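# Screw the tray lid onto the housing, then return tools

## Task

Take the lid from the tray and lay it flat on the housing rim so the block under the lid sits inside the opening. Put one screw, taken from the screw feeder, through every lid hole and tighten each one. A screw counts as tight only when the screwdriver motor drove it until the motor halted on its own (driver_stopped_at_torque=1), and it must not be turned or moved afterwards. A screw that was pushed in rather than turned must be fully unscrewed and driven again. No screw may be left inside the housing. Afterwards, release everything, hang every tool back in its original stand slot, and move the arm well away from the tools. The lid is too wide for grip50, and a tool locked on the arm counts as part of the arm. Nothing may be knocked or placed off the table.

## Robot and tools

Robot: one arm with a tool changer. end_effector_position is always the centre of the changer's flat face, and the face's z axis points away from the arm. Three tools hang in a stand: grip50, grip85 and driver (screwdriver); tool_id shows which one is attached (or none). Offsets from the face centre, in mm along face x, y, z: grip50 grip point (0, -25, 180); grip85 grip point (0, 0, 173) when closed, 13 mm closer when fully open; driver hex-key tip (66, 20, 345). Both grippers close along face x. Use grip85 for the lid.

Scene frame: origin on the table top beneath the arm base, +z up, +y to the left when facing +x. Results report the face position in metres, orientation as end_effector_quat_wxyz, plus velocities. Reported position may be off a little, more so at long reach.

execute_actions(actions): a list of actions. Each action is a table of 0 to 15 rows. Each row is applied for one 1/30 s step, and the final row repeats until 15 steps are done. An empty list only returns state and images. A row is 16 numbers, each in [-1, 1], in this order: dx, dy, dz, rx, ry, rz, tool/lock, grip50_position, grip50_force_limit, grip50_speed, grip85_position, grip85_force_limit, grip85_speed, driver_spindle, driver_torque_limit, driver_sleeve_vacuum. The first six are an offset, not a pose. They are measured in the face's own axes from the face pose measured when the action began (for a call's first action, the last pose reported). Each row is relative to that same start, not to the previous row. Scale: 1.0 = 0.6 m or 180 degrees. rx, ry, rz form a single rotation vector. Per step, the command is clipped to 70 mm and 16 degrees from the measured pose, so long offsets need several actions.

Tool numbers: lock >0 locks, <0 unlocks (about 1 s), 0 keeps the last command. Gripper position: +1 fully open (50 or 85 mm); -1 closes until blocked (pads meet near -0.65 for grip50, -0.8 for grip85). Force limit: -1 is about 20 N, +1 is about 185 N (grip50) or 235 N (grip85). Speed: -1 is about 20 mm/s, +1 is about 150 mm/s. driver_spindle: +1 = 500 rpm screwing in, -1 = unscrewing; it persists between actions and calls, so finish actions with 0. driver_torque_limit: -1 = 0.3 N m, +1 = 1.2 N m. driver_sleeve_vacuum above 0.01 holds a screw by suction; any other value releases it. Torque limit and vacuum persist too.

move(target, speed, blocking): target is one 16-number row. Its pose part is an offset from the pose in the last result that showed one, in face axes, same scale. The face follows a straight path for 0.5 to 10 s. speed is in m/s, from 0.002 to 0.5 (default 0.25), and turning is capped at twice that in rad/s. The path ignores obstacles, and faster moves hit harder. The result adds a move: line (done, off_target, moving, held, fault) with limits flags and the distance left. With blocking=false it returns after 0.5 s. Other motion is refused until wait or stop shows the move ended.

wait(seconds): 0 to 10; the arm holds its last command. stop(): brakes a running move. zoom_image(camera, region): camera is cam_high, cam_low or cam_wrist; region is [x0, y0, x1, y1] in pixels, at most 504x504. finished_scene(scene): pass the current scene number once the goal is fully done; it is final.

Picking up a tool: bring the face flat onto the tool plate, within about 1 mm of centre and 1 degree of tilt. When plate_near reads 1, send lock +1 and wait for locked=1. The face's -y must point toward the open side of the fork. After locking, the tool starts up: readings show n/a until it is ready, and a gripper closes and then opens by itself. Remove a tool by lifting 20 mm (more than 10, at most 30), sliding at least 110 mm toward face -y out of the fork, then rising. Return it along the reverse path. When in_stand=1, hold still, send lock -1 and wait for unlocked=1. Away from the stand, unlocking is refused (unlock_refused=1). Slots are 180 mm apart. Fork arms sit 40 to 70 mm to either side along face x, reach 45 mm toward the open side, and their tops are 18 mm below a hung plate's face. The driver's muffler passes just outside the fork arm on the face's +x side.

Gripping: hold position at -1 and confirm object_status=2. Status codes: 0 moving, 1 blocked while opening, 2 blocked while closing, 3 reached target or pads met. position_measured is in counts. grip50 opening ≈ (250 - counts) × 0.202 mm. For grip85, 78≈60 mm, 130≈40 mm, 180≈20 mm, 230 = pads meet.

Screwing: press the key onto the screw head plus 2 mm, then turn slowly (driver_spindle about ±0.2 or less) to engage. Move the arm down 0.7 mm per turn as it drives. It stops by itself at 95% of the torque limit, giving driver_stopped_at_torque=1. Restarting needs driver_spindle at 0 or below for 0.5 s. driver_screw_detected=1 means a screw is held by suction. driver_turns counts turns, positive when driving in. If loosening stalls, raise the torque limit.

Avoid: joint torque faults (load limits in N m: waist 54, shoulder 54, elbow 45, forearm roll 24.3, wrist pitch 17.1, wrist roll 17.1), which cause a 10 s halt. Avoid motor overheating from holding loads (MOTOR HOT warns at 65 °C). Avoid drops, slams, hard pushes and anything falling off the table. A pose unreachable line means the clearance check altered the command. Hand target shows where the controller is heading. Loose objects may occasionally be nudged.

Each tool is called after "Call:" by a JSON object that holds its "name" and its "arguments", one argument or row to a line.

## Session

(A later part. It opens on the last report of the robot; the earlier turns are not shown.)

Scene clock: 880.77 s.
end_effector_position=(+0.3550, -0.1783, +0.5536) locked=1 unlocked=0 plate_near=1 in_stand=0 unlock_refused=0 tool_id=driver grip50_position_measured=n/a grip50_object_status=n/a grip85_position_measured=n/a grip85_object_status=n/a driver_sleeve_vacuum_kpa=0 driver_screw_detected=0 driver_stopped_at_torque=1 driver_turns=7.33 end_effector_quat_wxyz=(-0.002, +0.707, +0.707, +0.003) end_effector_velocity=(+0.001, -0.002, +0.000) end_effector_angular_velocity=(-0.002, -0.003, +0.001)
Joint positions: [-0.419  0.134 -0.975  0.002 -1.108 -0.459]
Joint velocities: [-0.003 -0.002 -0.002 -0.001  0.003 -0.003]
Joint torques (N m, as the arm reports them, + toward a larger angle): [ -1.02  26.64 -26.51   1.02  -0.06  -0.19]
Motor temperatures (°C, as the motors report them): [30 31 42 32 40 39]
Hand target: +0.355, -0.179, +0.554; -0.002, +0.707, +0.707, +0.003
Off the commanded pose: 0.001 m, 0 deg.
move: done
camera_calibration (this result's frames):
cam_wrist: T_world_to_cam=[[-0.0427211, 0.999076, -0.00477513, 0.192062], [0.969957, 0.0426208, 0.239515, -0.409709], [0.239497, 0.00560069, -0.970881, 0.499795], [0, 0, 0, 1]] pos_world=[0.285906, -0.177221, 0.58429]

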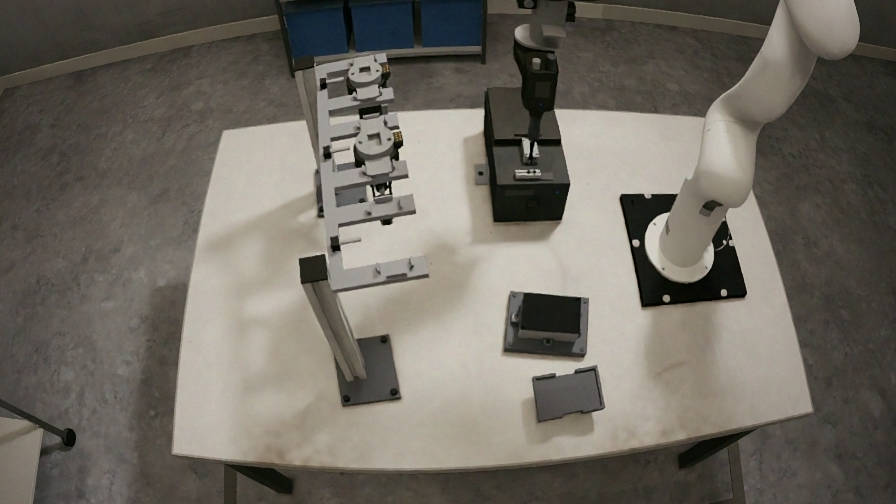

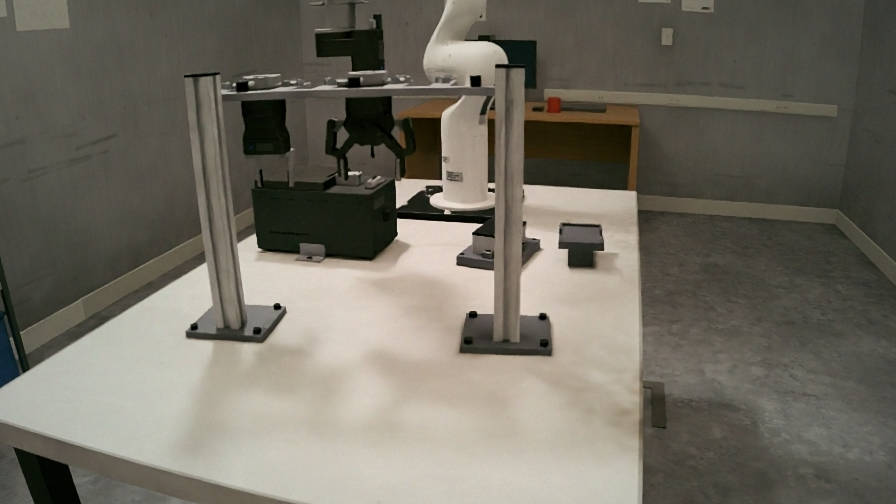

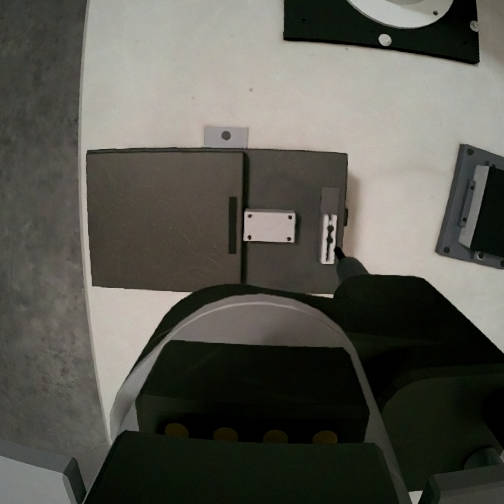

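Call:
{"name": "execute_actions", "arguments": {
  "actions": [
    [[0,0.001,0.055,0,0,0,0,0,0,0,0,0,0,0,-0.3,0]],
    [[0,0,0,0,0,0,0,0,0,0,0,0,0,0,-0.3,0]]
  ]
}}

Call:
{"name": "zoom_image", "arguments": {
  "camera": "cam_wrist",
  "region": [300,200,370,270]
}}

Scene clock: 888.77 s.
end_effector_position=(+0.3557, -0.1782, +0.5209) locked=1 unlocked=0 plate_near=1 in_stand=0 unlock_refused=0 tool_id=driver grip50_position_measured=n/a grip50_object_status=n/a grip85_position_measured=n/a grip85_object_status=n/a driver_sleeve_vacuum_kpa=0 driver_screw_detected=0 driver_stopped_at_torque=1 driver_turns=7.33 end_effector_quat_wxyz=(-0.002, +0.707, +0.707, +0.003) end_effector_velocity=(-0.000, -0.000, +0.001) end_effector_angular_velocity=(+0.000, +0.000, -0.002)
Joint positions: [-0.418  0.119 -0.915  0.002 -1.032 -0.458]
Joint velocities: [-0.001  0.001 -0.001 -0.    -0.002  0.001]
Joint torques (N m, as the arm reports them, + toward a larger angle): [ -1.29  25.52 -25.87   1.25  -0.07  -0.24]
Motor temperatures (°C, as the motors report them): [30 31 42 32 40 39]
Hand target: +0.356, -0.178, +0.521; -0.002, +0.707, +0.707, +0.003
Off the commanded pose: 0.000 m, 0 deg.
Step readings (end_effector_position; steps 1 to 15: 1st action; 16 to 30: 2nd action):
0: (+0.3550, -0.1786, +0.5535)
1: (+0.3550, -0.1786, +0.5535)
2: (+0.3551, -0.1786, +0.5524)
4: (+0.3556, -0.1785, +0.5397)
8: (+0.3545, -0.1776, +0.5211)
15: (+0.3557, -0.1782, +0.5209)
16: (+0.3557, -0.1782, +0.5208)
17: (+0.3557, -0.1781, +0.5208)
19: (+0.3557, -0.1782, +0.5209)
23: (+0.3557, -0.1782, +0.5210)
30: end_effector_position above
camera_calibration (this result's frames):
cam_wrist: T_world_to_cam=[[-0.0425846, 0.99908, -0.00510839, 0.191899], [0.969835, 0.0425653, 0.240016, -0.402779], [0.240012, 0.00526668, -0.970756, 0.46761], [0, 0, 0, 1]] pos_world=[0.286569, -0.177041, 0.551589]

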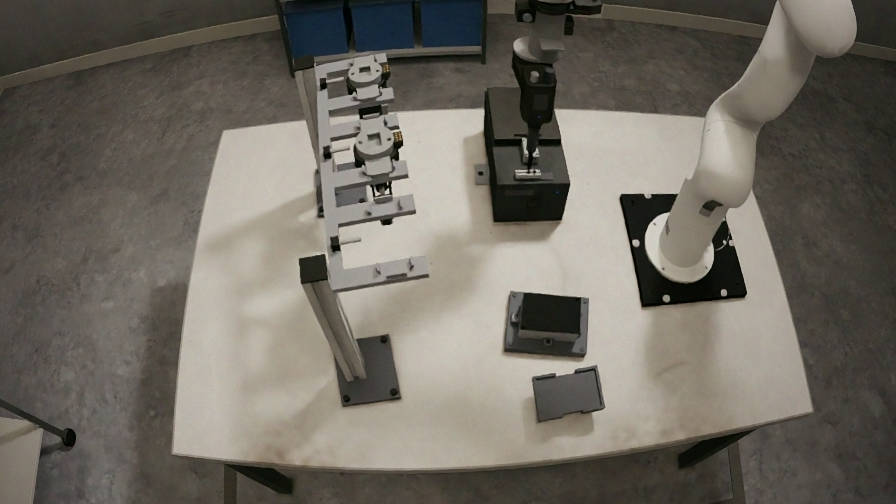

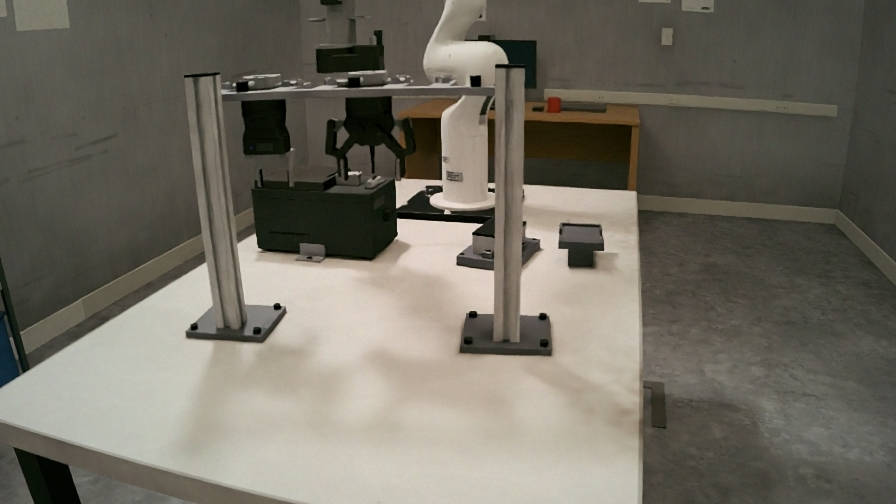

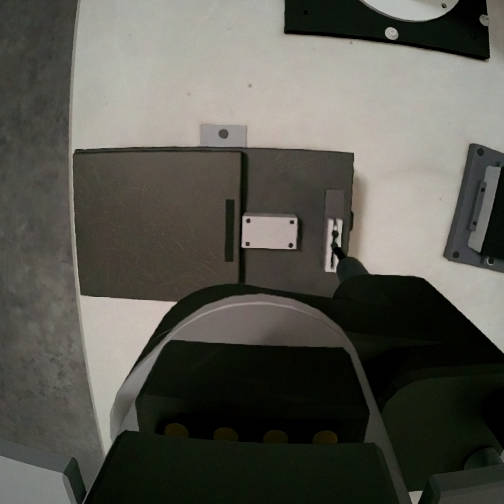

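Region (300, 200, 370, 270) of cam_wrist's 504x504 image, scaled by 7.200, with more detail than that image has.

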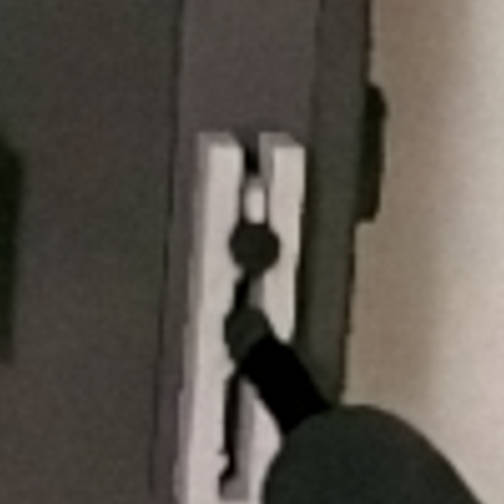

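Call:
{"name": "execute_actions", "arguments": {
  "actions": [
    [[0,0,0.013,0,0,0,0,0,0,0,0,0,0,0,-0.3,1]],
    [[0,0,0.006,0,0,0,0,0,0,0,0,0,0,0,-0.3,1]],
    [[0,0,0.003,0,0,0,0,0,0,0,0,0,0,0.15,-0.3,1]],
    [[0,0,0,0,0,0,0,0,0,0,0,0,0,0,-0.3,1]]
  ]
}}

Scene clock: 897.37 s.
end_effector_position=(+0.3558, -0.1781, +0.5079) locked=1 unlocked=0 plate_near=1 in_stand=0 unlock_refused=0 tool_id=driver grip50_position_measured=n/a grip50_object_status=n/a grip85_position_measured=n/a grip85_object_status=n/a driver_sleeve_vacuum_kpa=14 driver_screw_detected=0 driver_stopped_at_torque=0 driver_turns=7.93 end_effector_quat_wxyz=(-0.001, +0.707, +0.707, +0.003) end_effector_velocity=(+0.000, -0.000, -0.000) end_effector_angular_velocity=(-0.000, -0.001, -0.001)
Joint positions: [-0.418  0.111 -0.892  0.002 -1.002 -0.458]
Joint velocities: [-0.    -0.     0.     0.001  0.001  0.   ]
Joint torques (N m, as the arm reports them, + toward a larger angle): [ -1.76  23.9  -23.93   1.19  -0.12  -0.3 ]
Motor temperatures (°C, as the motors report them): [30 31 42 32 40 39]
Hand target: +0.356, -0.178, +0.508; -0.001, +0.707, +0.707, +0.003
Off the commanded pose: 0.000 m, 0 deg.
Step readings (end_effector_position; steps 1 to 15: 1st action; 16 to 30: 2nd action; 31 to 45: 3rd action; 46 to 60: 4th action):
0: (+0.3557, -0.1782, +0.5209)
1: (+0.3557, -0.1782, +0.5209)
2: (+0.3557, -0.1782, +0.5202)
4: (+0.3558, -0.1782, +0.5164)
8: (+0.3556, -0.1781, +0.5132)
15: (+0.3557, -0.1781, +0.5132)
16: (+0.3557, -0.1781, +0.5132)
17: (+0.3557, -0.1781, +0.5128)
19: (+0.3558, -0.1781, +0.5113)
23: (+0.3558, -0.1781, +0.5099)
30: (+0.3557, -0.1781, +0.5097)
31: (+0.3557, -0.1781, +0.5097)
32: (+0.3558, -0.1781, +0.5095)
34: (+0.3558, -0.1781, +0.5086)
38: (+0.3558, -0.1781, +0.5080)
45: (+0.3558, -0.1781, +0.5079)
46: (+0.3557, -0.1781, +0.5079)
47: (+0.3557, -0.1781, +0.5079)
49: (+0.3558, -0.1781, +0.5079)
53: (+0.3558, -0.1781, +0.5079)
60: end_effector_position above
camera_calibration (this result's frames):
cam_wrist: T_world_to_cam=[[-0.0425159, 0.999081, -0.00536478, 0.1919], [0.969735, 0.042558, 0.240421, -0.399902], [0.240429, 0.0050193, -0.970654, 0.454749], [0, 0, 0, 1]] pos_world=[0.286623, -0.176987, 0.538578]

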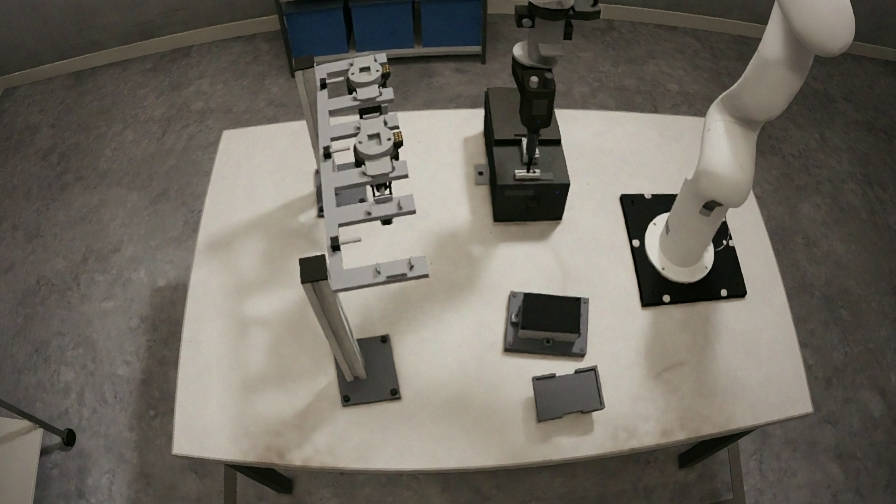

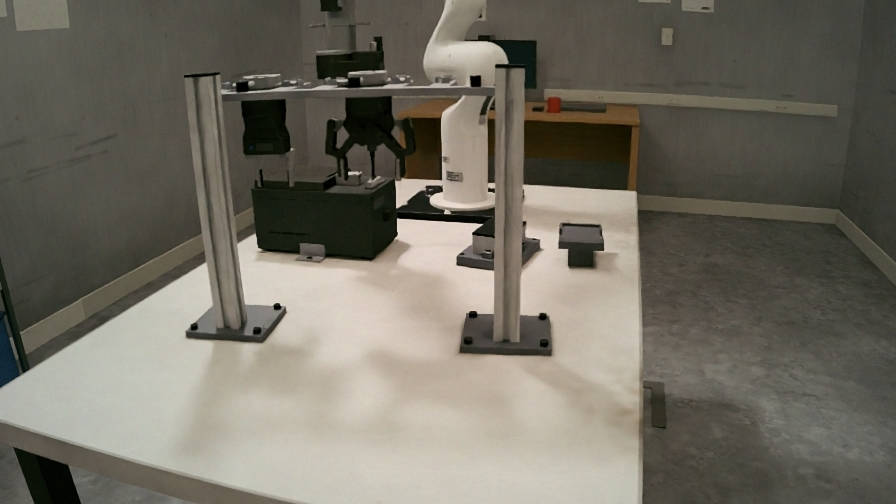

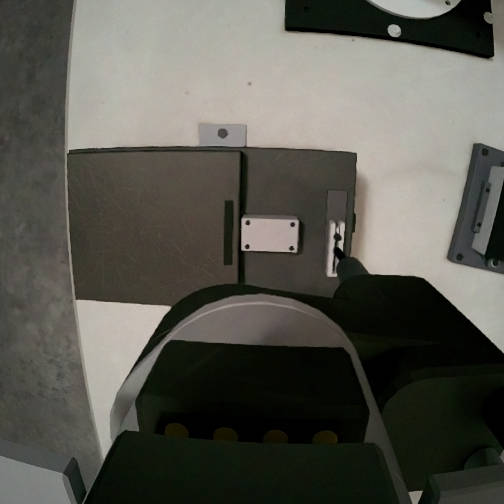

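Call:
{"name": "zoom_image", "arguments": {
  "camera": "cam_wrist",
  "region": [310,215,360,265]
}}

Region (310, 215, 360, 265) of cam_wrist's 504x504 image, scaled by 10.080, with more detail than that image has.

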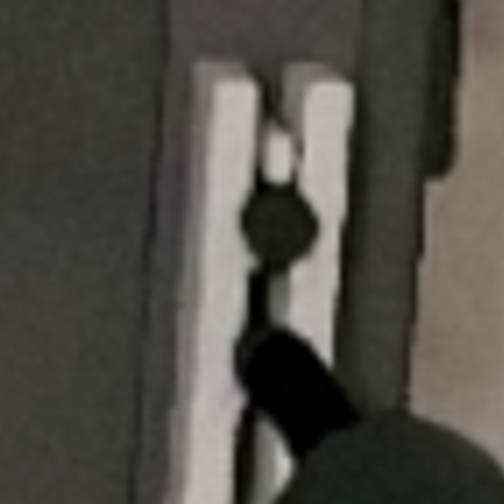

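Call:
{"name": "execute_actions", "arguments": {
  "actions": [
    [[0,0,0.001,0,0,0,0,0,0,0,0,0,0,0.15,-0.3,1]],
    [[0,0,0,0,0,0,0,0,0,0,0,0,0,0,-0.3,1]]
  ]
}}

Scene clock: 909.27 s.
end_effector_position=(+0.3558, -0.1781, +0.5073) locked=1 unlocked=0 plate_near=1 in_stand=0 unlock_refused=0 tool_id=driver grip50_position_measured=n/a grip50_object_status=n/a grip85_position_measured=n/a grip85_object_status=n/a driver_sleeve_vacuum_kpa=14 driver_screw_detected=0 driver_stopped_at_torque=0 driver_turns=8.53 end_effector_quat_wxyz=(-0.001, +0.707, +0.707, +0.003) end_effector_velocity=(-0.000, +0.000, +0.000) end_effector_angular_velocity=(-0.000, +0.000, +0.000)
Joint positions: [-0.418  0.111 -0.891  0.002 -1.    -0.458]
Joint velocities: [-0.  0.  0. -0. -0. -0.]
Joint torques (N m, as the arm reports them, + toward a larger angle): [ -0.81  22.38 -24.14   0.77  -0.13  -0.32]
Motor temperatures (°C, as the motors report them): [30 31 42 32 40 39]
Hand target: +0.356, -0.178, +0.507; -0.001, +0.707, +0.707, +0.003
Off the commanded pose: 0.000 m, 0 deg.
Step readings (end_effector_position; steps 1 to 15: 1st action; 16 to 30: 2nd action):
0: (+0.3558, -0.1781, +0.5079)
1: (+0.3558, -0.1781, +0.5079)
2: (+0.3558, -0.1781, +0.5079)
4: (+0.3558, -0.1781, +0.5076)
8: (+0.3558, -0.1781, +0.5074)
15: (+0.3558, -0.1781, +0.5073)
16: (+0.3558, -0.1781, +0.5073)
17: (+0.3558, -0.1781, +0.5073)
19: (+0.3558, -0.1781, +0.5073)
23: (+0.3558, -0.1781, +0.5073)
30: end_effector_position above
camera_calibration (this result's frames):
cam_wrist: T_world_to_cam=[[-0.0425125, 0.999081, -0.0053757, 0.191899], [0.96973, 0.0425573, 0.240441, -0.399772], [0.240449, 0.00500875, -0.970649, 0.454165], [0, 0, 0, 1]] pos_world=[0.286626, -0.176984, 0.537988]

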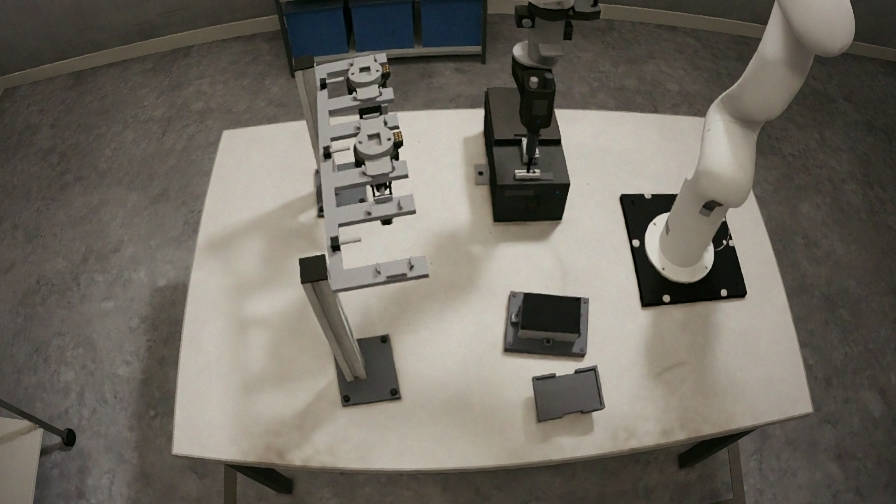

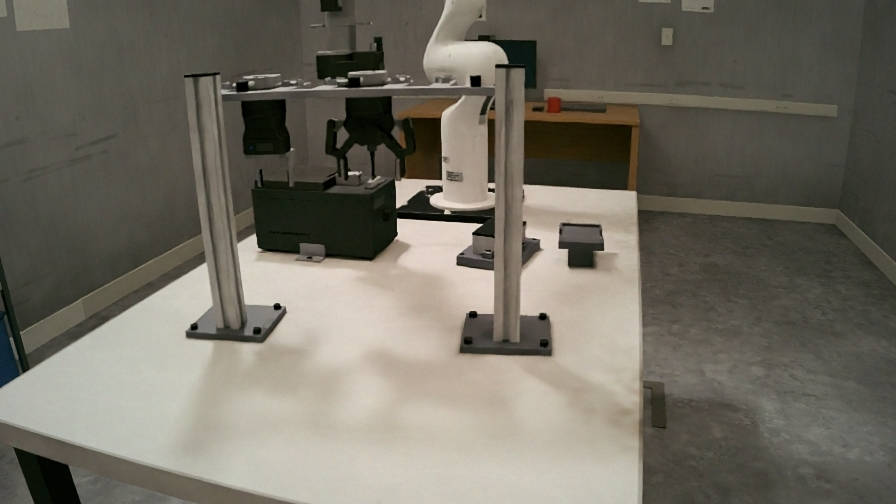

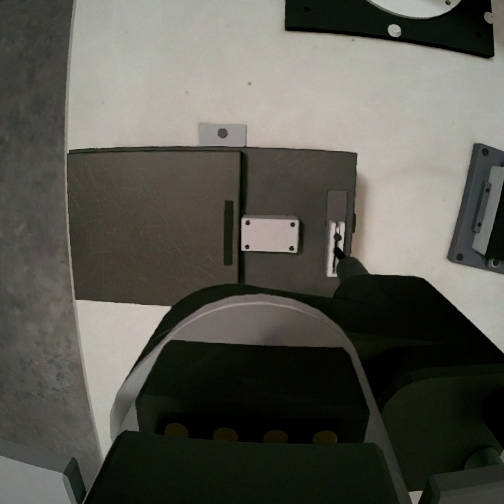

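Call:
{"name": "execute_actions", "arguments": {
  "actions": [
    [[0,0,-0.016,0,0,0,0,0,0,0,0,0,0,0,-0.3,0]],
    [[0,0,0,0,0,0,0,0,0,0,0,0,0,0,-0.3,0]]
  ]
}}

Call:
{"name": "zoom_image", "arguments": {
  "camera": "cam_wrist",
  "region": [310,215,360,265]
}}

Scene clock: 917.47 s.
end_effector_position=(+0.3557, -0.1781, +0.5167) locked=1 unlocked=0 plate_near=1 in_stand=0 unlock_refused=0 tool_id=driver grip50_position_measured=n/a grip50_object_status=n/a grip85_position_measured=n/a grip85_object_status=n/a driver_sleeve_vacuum_kpa=0 driver_screw_detected=0 driver_stopped_at_torque=0 driver_turns=8.53 end_effector_quat_wxyz=(-0.002, +0.707, +0.707, +0.003) end_effector_velocity=(+0.000, -0.000, +0.000) end_effector_angular_velocity=(-0.001, -0.001, +0.000)
Joint positions: [-0.418  0.116 -0.908  0.002 -1.023 -0.458]
Joint velocities: [-0.     0.    -0.    -0.     0.001  0.   ]
Joint torques (N m, as the arm reports them, + toward a larger angle): [ -0.99  26.13 -25.59   0.87   0.    -0.23]
Motor temperatures (°C, as the motors report them): [30 31 42 32 40 39]
Hand target: +0.356, -0.178, +0.517; -0.002, +0.707, +0.707, +0.003
Off the commanded pose: 0.000 m, 0 deg.
Step readings (end_effector_position; steps 1 to 15: 1st action; 16 to 30: 2nd action):
0: (+0.3558, -0.1781, +0.5073)
1: (+0.3558, -0.1781, +0.5073)
2: (+0.3557, -0.1781, +0.5081)
4: (+0.3556, -0.1780, +0.5126)
8: (+0.3557, -0.1781, +0.5163)
15: (+0.3557, -0.1781, +0.5167)
16: (+0.3557, -0.1782, +0.5168)
17: (+0.3557, -0.1782, +0.5168)
19: (+0.3557, -0.1782, +0.5167)
23: (+0.3557, -0.1781, +0.5167)
30: end_effector_position above
camera_calibration (this result's frames):
cam_wrist: T_world_to_cam=[[-0.042568, 0.99908, -0.00517962, 0.191896], [0.969815, 0.0425659, 0.240099, -0.401832], [0.240099, 0.00519729, -0.970734, 0.46351], [0, 0, 0, 1]] pos_world=[0.286583, -0.177025, 0.547418]

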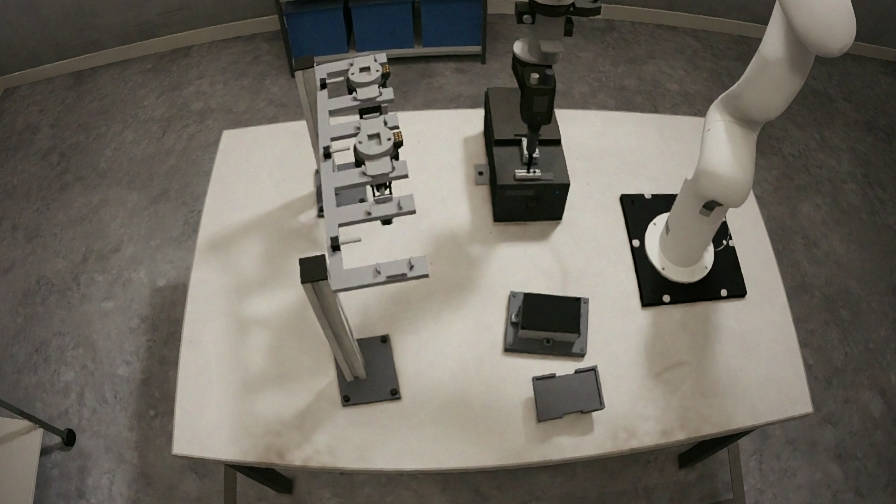

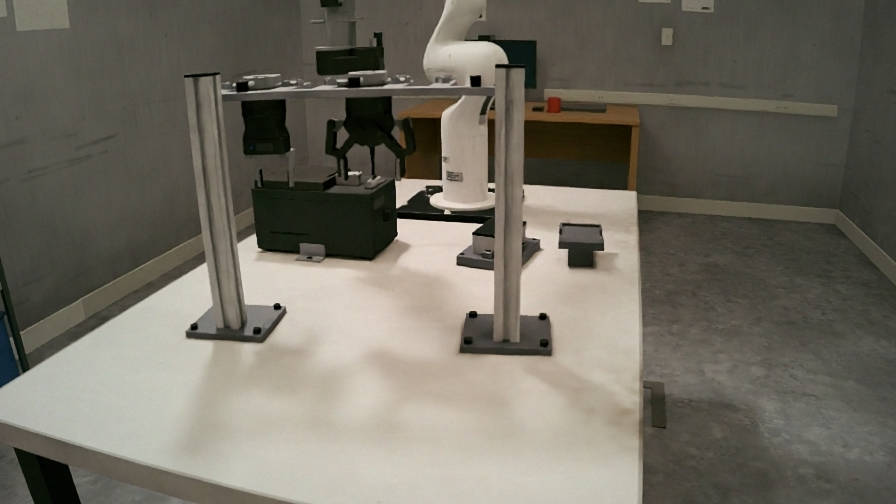

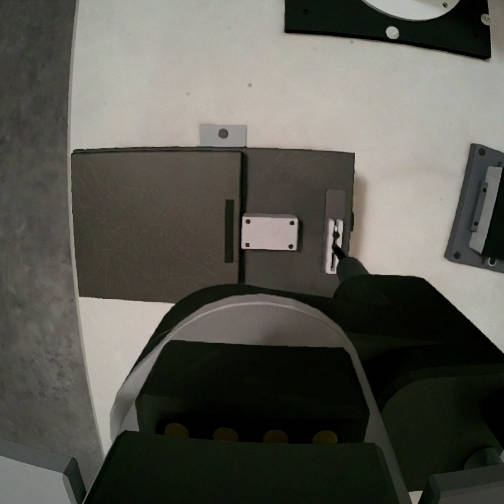

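Region (310, 215, 360, 265) of cam_wrist's 504x504 image, scaled by 10.080, with more detail than that image has.

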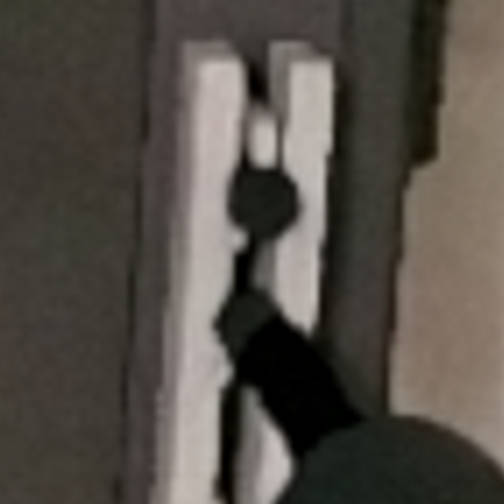

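Call:
{"name": "execute_actions", "arguments": {
  "actions": [
    [[0,0.0013,0.006,0,0,0,0,0,0,0,0,0,0,0,-0.3,1]],
    [[0,0,0.006,0,0,0,0,0,0,0,0,0,0,0,-0.3,1]],
    [[0,0,0.003,0,0,0,0,0,0,0,0,0,0,0.15,-0.3,1]],
    [[0,0,0,0,0,0,0,0,0,0,0,0,0,0,-0.3,1]]
  ]
}}

Scene clock: 954.20 s.
end_effector_position=(+0.3565, -0.1782, +0.5079) locked=1 unlocked=0 plate_near=1 in_stand=0 unlock_refused=0 tool_id=driver grip50_position_measured=n/a grip50_object_status=n/a grip85_position_measured=n/a grip85_object_status=n/a driver_sleeve_vacuum_kpa=39 driver_screw_detected=1 driver_stopped_at_torque=0 driver_turns=9.12 end_effector_quat_wxyz=(-0.001, +0.707, +0.707, +0.003) end_effector_velocity=(-0.000, -0.000, -0.000) end_effector_angular_velocity=(+0.001, -0.000, -0.002)
Joint positions: [-0.417  0.109 -0.894  0.002 -1.001 -0.458]
Joint velocities: [-0.001 -0.     0.001  0.001  0.     0.   ]
Joint torques (N m, as the arm reports them, + toward a larger angle): [ -1.46  25.17 -23.9    1.49  -0.36  -0.27]
Motor temperatures (°C, as the motors report them): [30 31 42 32 39 39]
Hand target: +0.357, -0.178, +0.508; -0.001, +0.707, +0.707, +0.003
Off the commanded pose: 0.000 m, 0 deg.
Step readings (end_effector_position; steps 1 to 15: 1st action; 16 to 30: 2nd action; 31 to 45: 3rd action; 46 to 60: 4th action):
0: (+0.3557, -0.1781, +0.5167)
1: (+0.3557, -0.1782, +0.5167)
2: (+0.3558, -0.1782, +0.5164)
4: (+0.3562, -0.1782, +0.5146)
8: (+0.3564, -0.1781, +0.5132)
15: (+0.3565, -0.1781, +0.5132)
16: (+0.3565, -0.1781, +0.5132)
17: (+0.3565, -0.1781, +0.5128)
19: (+0.3566, -0.1782, +0.5111)
23: (+0.3566, -0.1782, +0.5100)
30: (+0.3565, -0.1782, +0.5097)
31: (+0.3565, -0.1782, +0.5097)
32: (+0.3566, -0.1782, +0.5095)
34: (+0.3566, -0.1782, +0.5086)
38: (+0.3565, -0.1782, +0.5080)
45: (+0.3565, -0.1782, +0.5079)
46: (+0.3565, -0.1782, +0.5079)
47: (+0.3565, -0.1782, +0.5079)
49: (+0.3565, -0.1782, +0.5079)
53: (+0.3565, -0.1782, +0.5079)
60: end_effector_position above
camera_calibration (this result's frames):
cam_wrist: T_world_to_cam=[[-0.0425168, 0.999081, -0.00550295, 0.19204], [0.969708, 0.0425917, 0.240524, -0.400707], [0.240537, 0.00489005, -0.970628, 0.454499], [0, 0, 0, 1]] pos_world=[0.28741, -0.177019, 0.538586]

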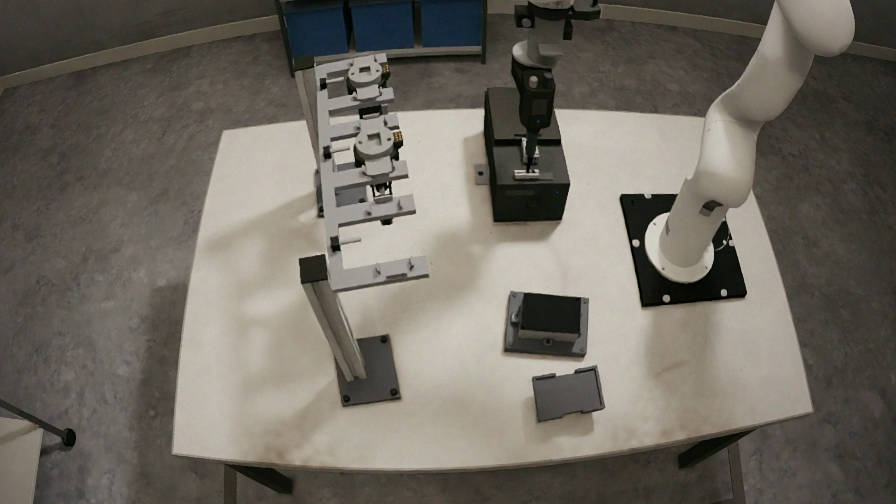

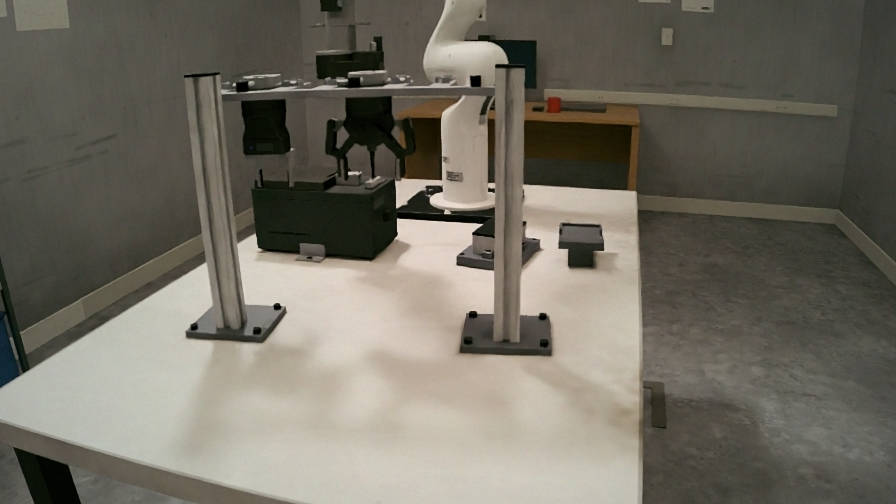

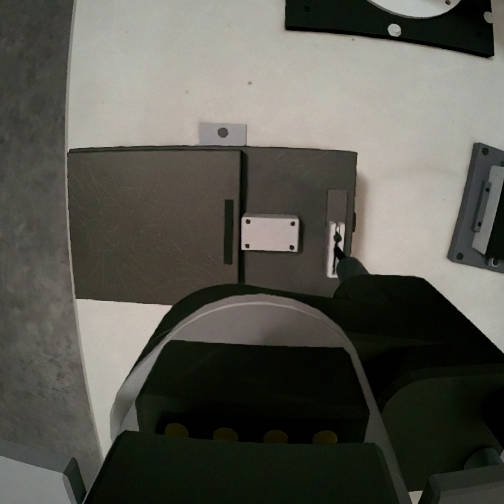

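Call:
{"name": "move", "arguments": {
  "target": [0,0,-0.098,0,0,0,0,0,0,0,0,0,0,0,-0.3,1],
  "speed": 0.1
}}

Call:
{"name": "move", "arguments": {
  "target": [0.41,-0.142,0,0,0,0,0,0,0,0,0,0,0,0,-0.3,1],
  "speed": 0.25
}}

Call:
{"name": "move", "arguments": {
  "target": [0,0,0.2,0,0,0,0,0,0,0,0,0,0,0,-0.3,1],
  "speed": 0.15
}}

Call:
{"name": "zoom_image", "arguments": {
  "camera": "cam_wrist",
  "region": [300,210,370,280]
}}

Scene clock: 962.83 s.
end_effector_position=(+0.3564, -0.1785, +0.5664) locked=1 unlocked=0 plate_near=1 in_stand=0 unlock_refused=0 tool_id=driver grip50_position_measured=n/a grip50_object_status=n/a grip85_position_measured=n/a grip85_object_status=n/a driver_sleeve_vacuum_kpa=40 driver_screw_detected=1 driver_stopped_at_torque=0 driver_turns=9.12 end_effector_quat_wxyz=(-0.002, +0.707, +0.707, +0.003) end_effector_velocity=(+0.000, -0.000, +0.001) end_effector_angular_velocity=(+0.000, +0.001, -0.001)
Joint positions: [-0.417  0.135 -1.003  0.002 -1.136 -0.458]
Joint velocities: [-0.    -0.001 -0.003 -0.    -0.003  0.   ]
Joint torques (N m, as the arm reports them, + toward a larger angle): [ -1.79  26.38 -25.96   1.39  -0.07  -0.3 ]
Motor temperatures (°C, as the motors report them): [30 31 42 32 39 39]
Hand target: +0.356, -0.178, +0.567; -0.001, +0.707, +0.707, +0.003
Off the commanded pose: 0.000 m, 0 deg.
move: done
camera_calibration (this result's frames):
cam_wrist: T_world_to_cam=[[-0.0427335, 0.999073, -0.005176, 0.192545], [0.969797, 0.0427254, 0.24014, -0.414433], [0.240139, 0.00524236, -0.970724, 0.511568], [0, 0, 0, 1]] pos_world=[0.287297, -0.177342, 0.59711]

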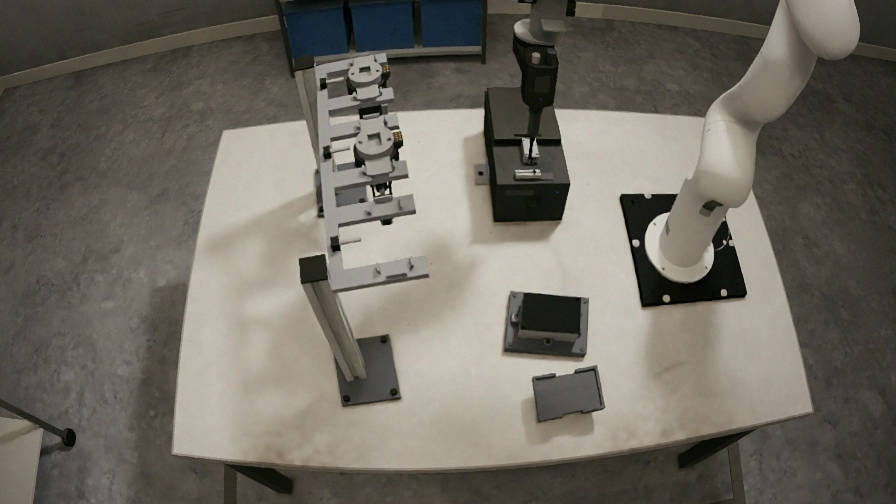

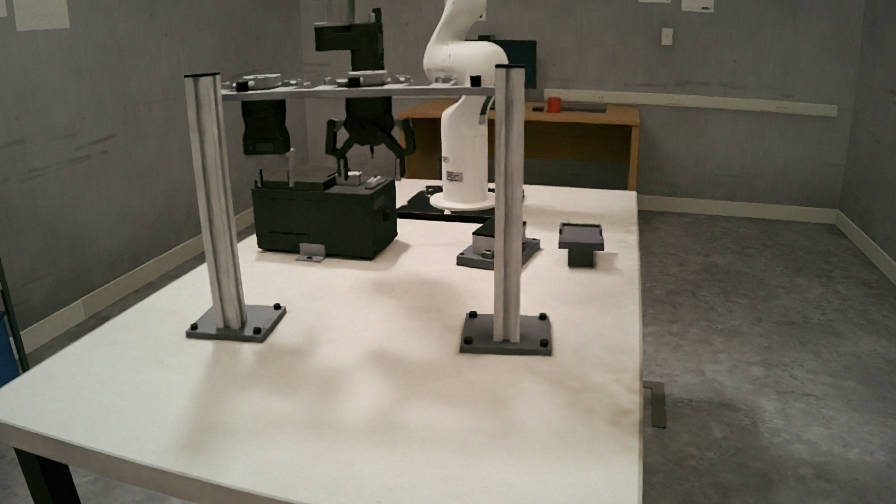

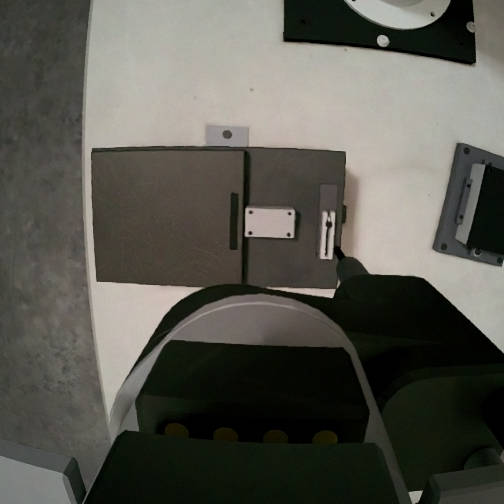

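Scene clock: 964.43 s.
end_effector_position=(+0.2716, +0.0676, +0.5678) locked=1 unlocked=0 plate_near=1 in_stand=0 unlock_refused=0 tool_id=driver grip50_position_measured=n/a grip50_object_status=n/a grip85_position_measured=n/a grip85_object_status=n/a driver_sleeve_vacuum_kpa=40 driver_screw_detected=1 driver_stopped_at_torque=0 driver_turns=9.12 end_effector_quat_wxyz=(-0.002, +0.707, +0.707, +0.003) end_effector_velocity=(-0.000, +0.001, +0.001) end_effector_angular_velocity=(+0.000, -0.001, +0.000)
Joint positions: [ 0.294  0.453 -0.764  0.002 -1.215  0.254]
Joint velocities: [ 0.005  0.001 -0.001  0.    -0.001  0.005]
Joint torques (N m, as the arm reports them, + toward a larger angle): [ -1.55   7.49 -26.9    0.52   0.65  -0.29]
Motor temperatures (°C, as the motors report them): [30 31 42 32 39 39]
Hand target: +0.272, +0.068, +0.568; -0.002, +0.707, +0.707, +0.003
Off the commanded pose: 0.000 m, 0 deg.
move: done
camera_calibration (this result's frames):
cam_wrist: T_world_to_cam=[[-0.0425683, 0.999085, -0.00404788, -0.0575796], [0.970043, 0.0423002, 0.23922, -0.342573], [0.239173, 0.0062566, -0.970957, 0.532308], [0, 0, 0, 1]] pos_world=[0.202546, 0.0686874, 0.598565]

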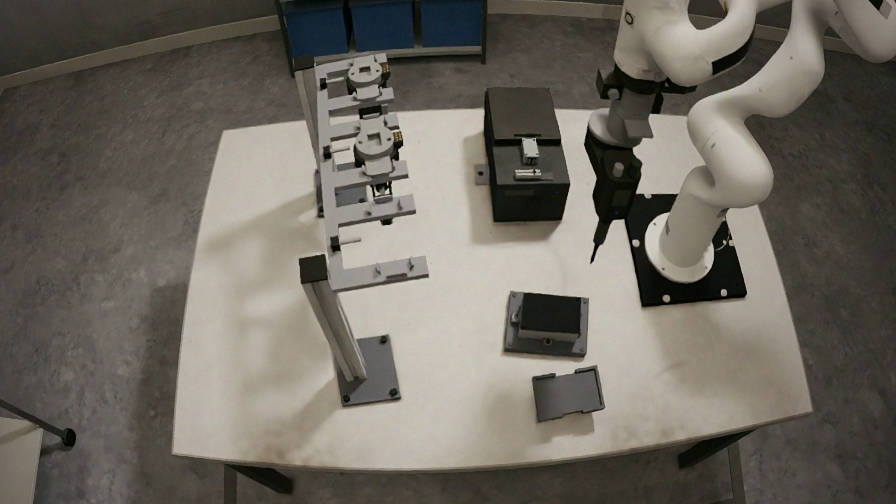

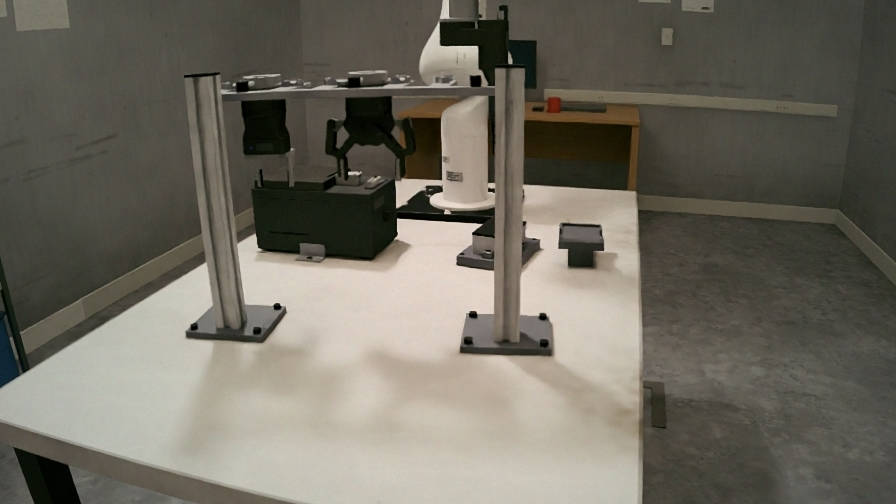

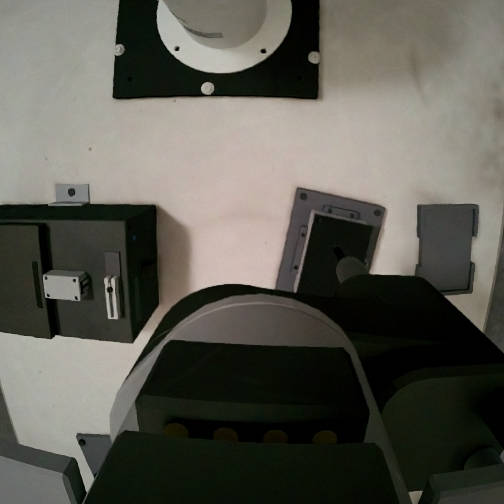

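Scene clock: 965.67 s.
end_effector_position=(+0.2719, +0.0683, +0.4482) locked=1 unlocked=0 plate_near=1 in_stand=0 unlock_refused=0 tool_id=driver grip50_position_measured=n/a grip50_object_status=n/a grip85_position_measured=n/a grip85_object_status=n/a driver_sleeve_vacuum_kpa=40 driver_screw_detected=1 driver_stopped_at_torque=0 driver_turns=9.12 end_effector_quat_wxyz=(-0.002, +0.707, +0.707, +0.004) end_effector_velocity=(-0.001, -0.000, -0.002) end_effector_angular_velocity=(-0.002, +0.003, +0.001)
Joint positions: [ 0.294  0.394 -0.532  0.002 -0.924  0.254]
Joint velocities: [-0.    -0.002  0.004 -0.001  0.003 -0.001]
Joint torques (N m, as the arm reports them, + toward a larger angle): [ -1.37   9.95 -25.94   0.64   0.72  -0.29]
Motor temperatures (°C, as the motors report them): [30 31 42 32 39 39]
Hand target: +0.272, +0.068, +0.448; -0.002, +0.707, +0.707, +0.003
Off the commanded pose: 0.000 m, 0 deg.
move: done
camera_calibration (this result's frames):
cam_wrist: T_world_to_cam=[[-0.0421149, 0.999104, -0.00412761, -0.0588783], [0.969898, 0.0418748, 0.239884, -0.314435], [0.239842, 0.00609932, -0.970793, 0.415811], [0, 0, 0, 1]] pos_world=[0.202761, 0.0694563, 0.478851]

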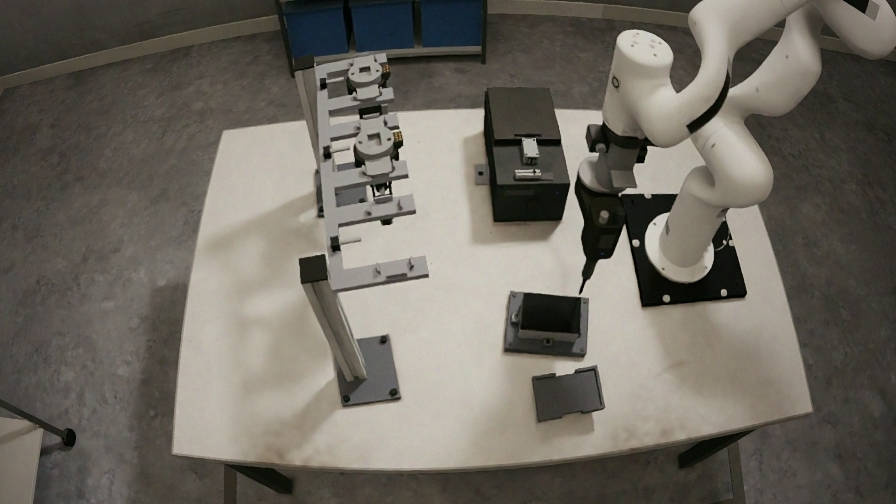

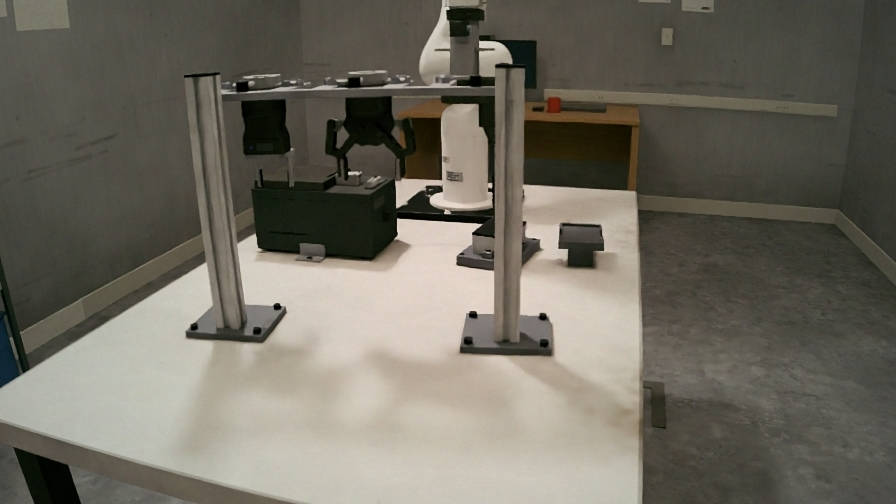

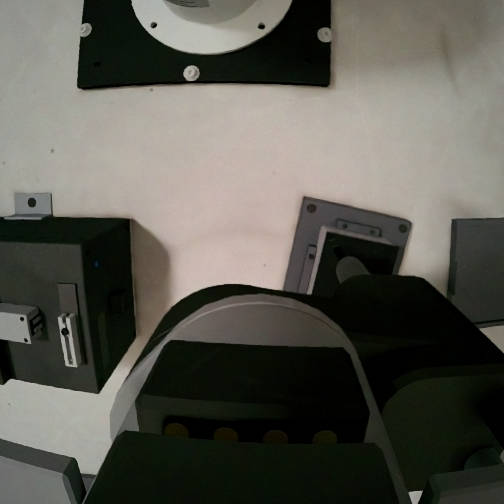

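Region (300, 210, 370, 280) of cam_wrist's 504x504 image, scaled by 7.200, with more detail than that image has.

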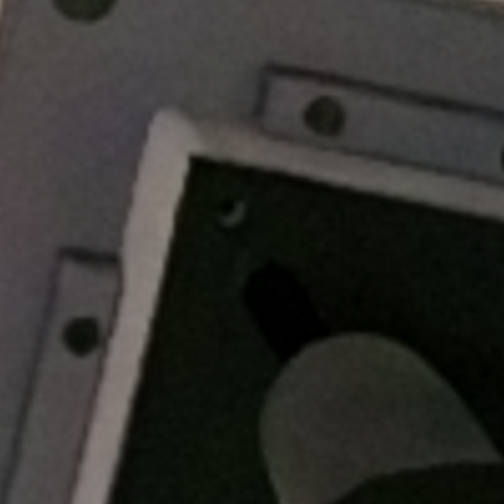

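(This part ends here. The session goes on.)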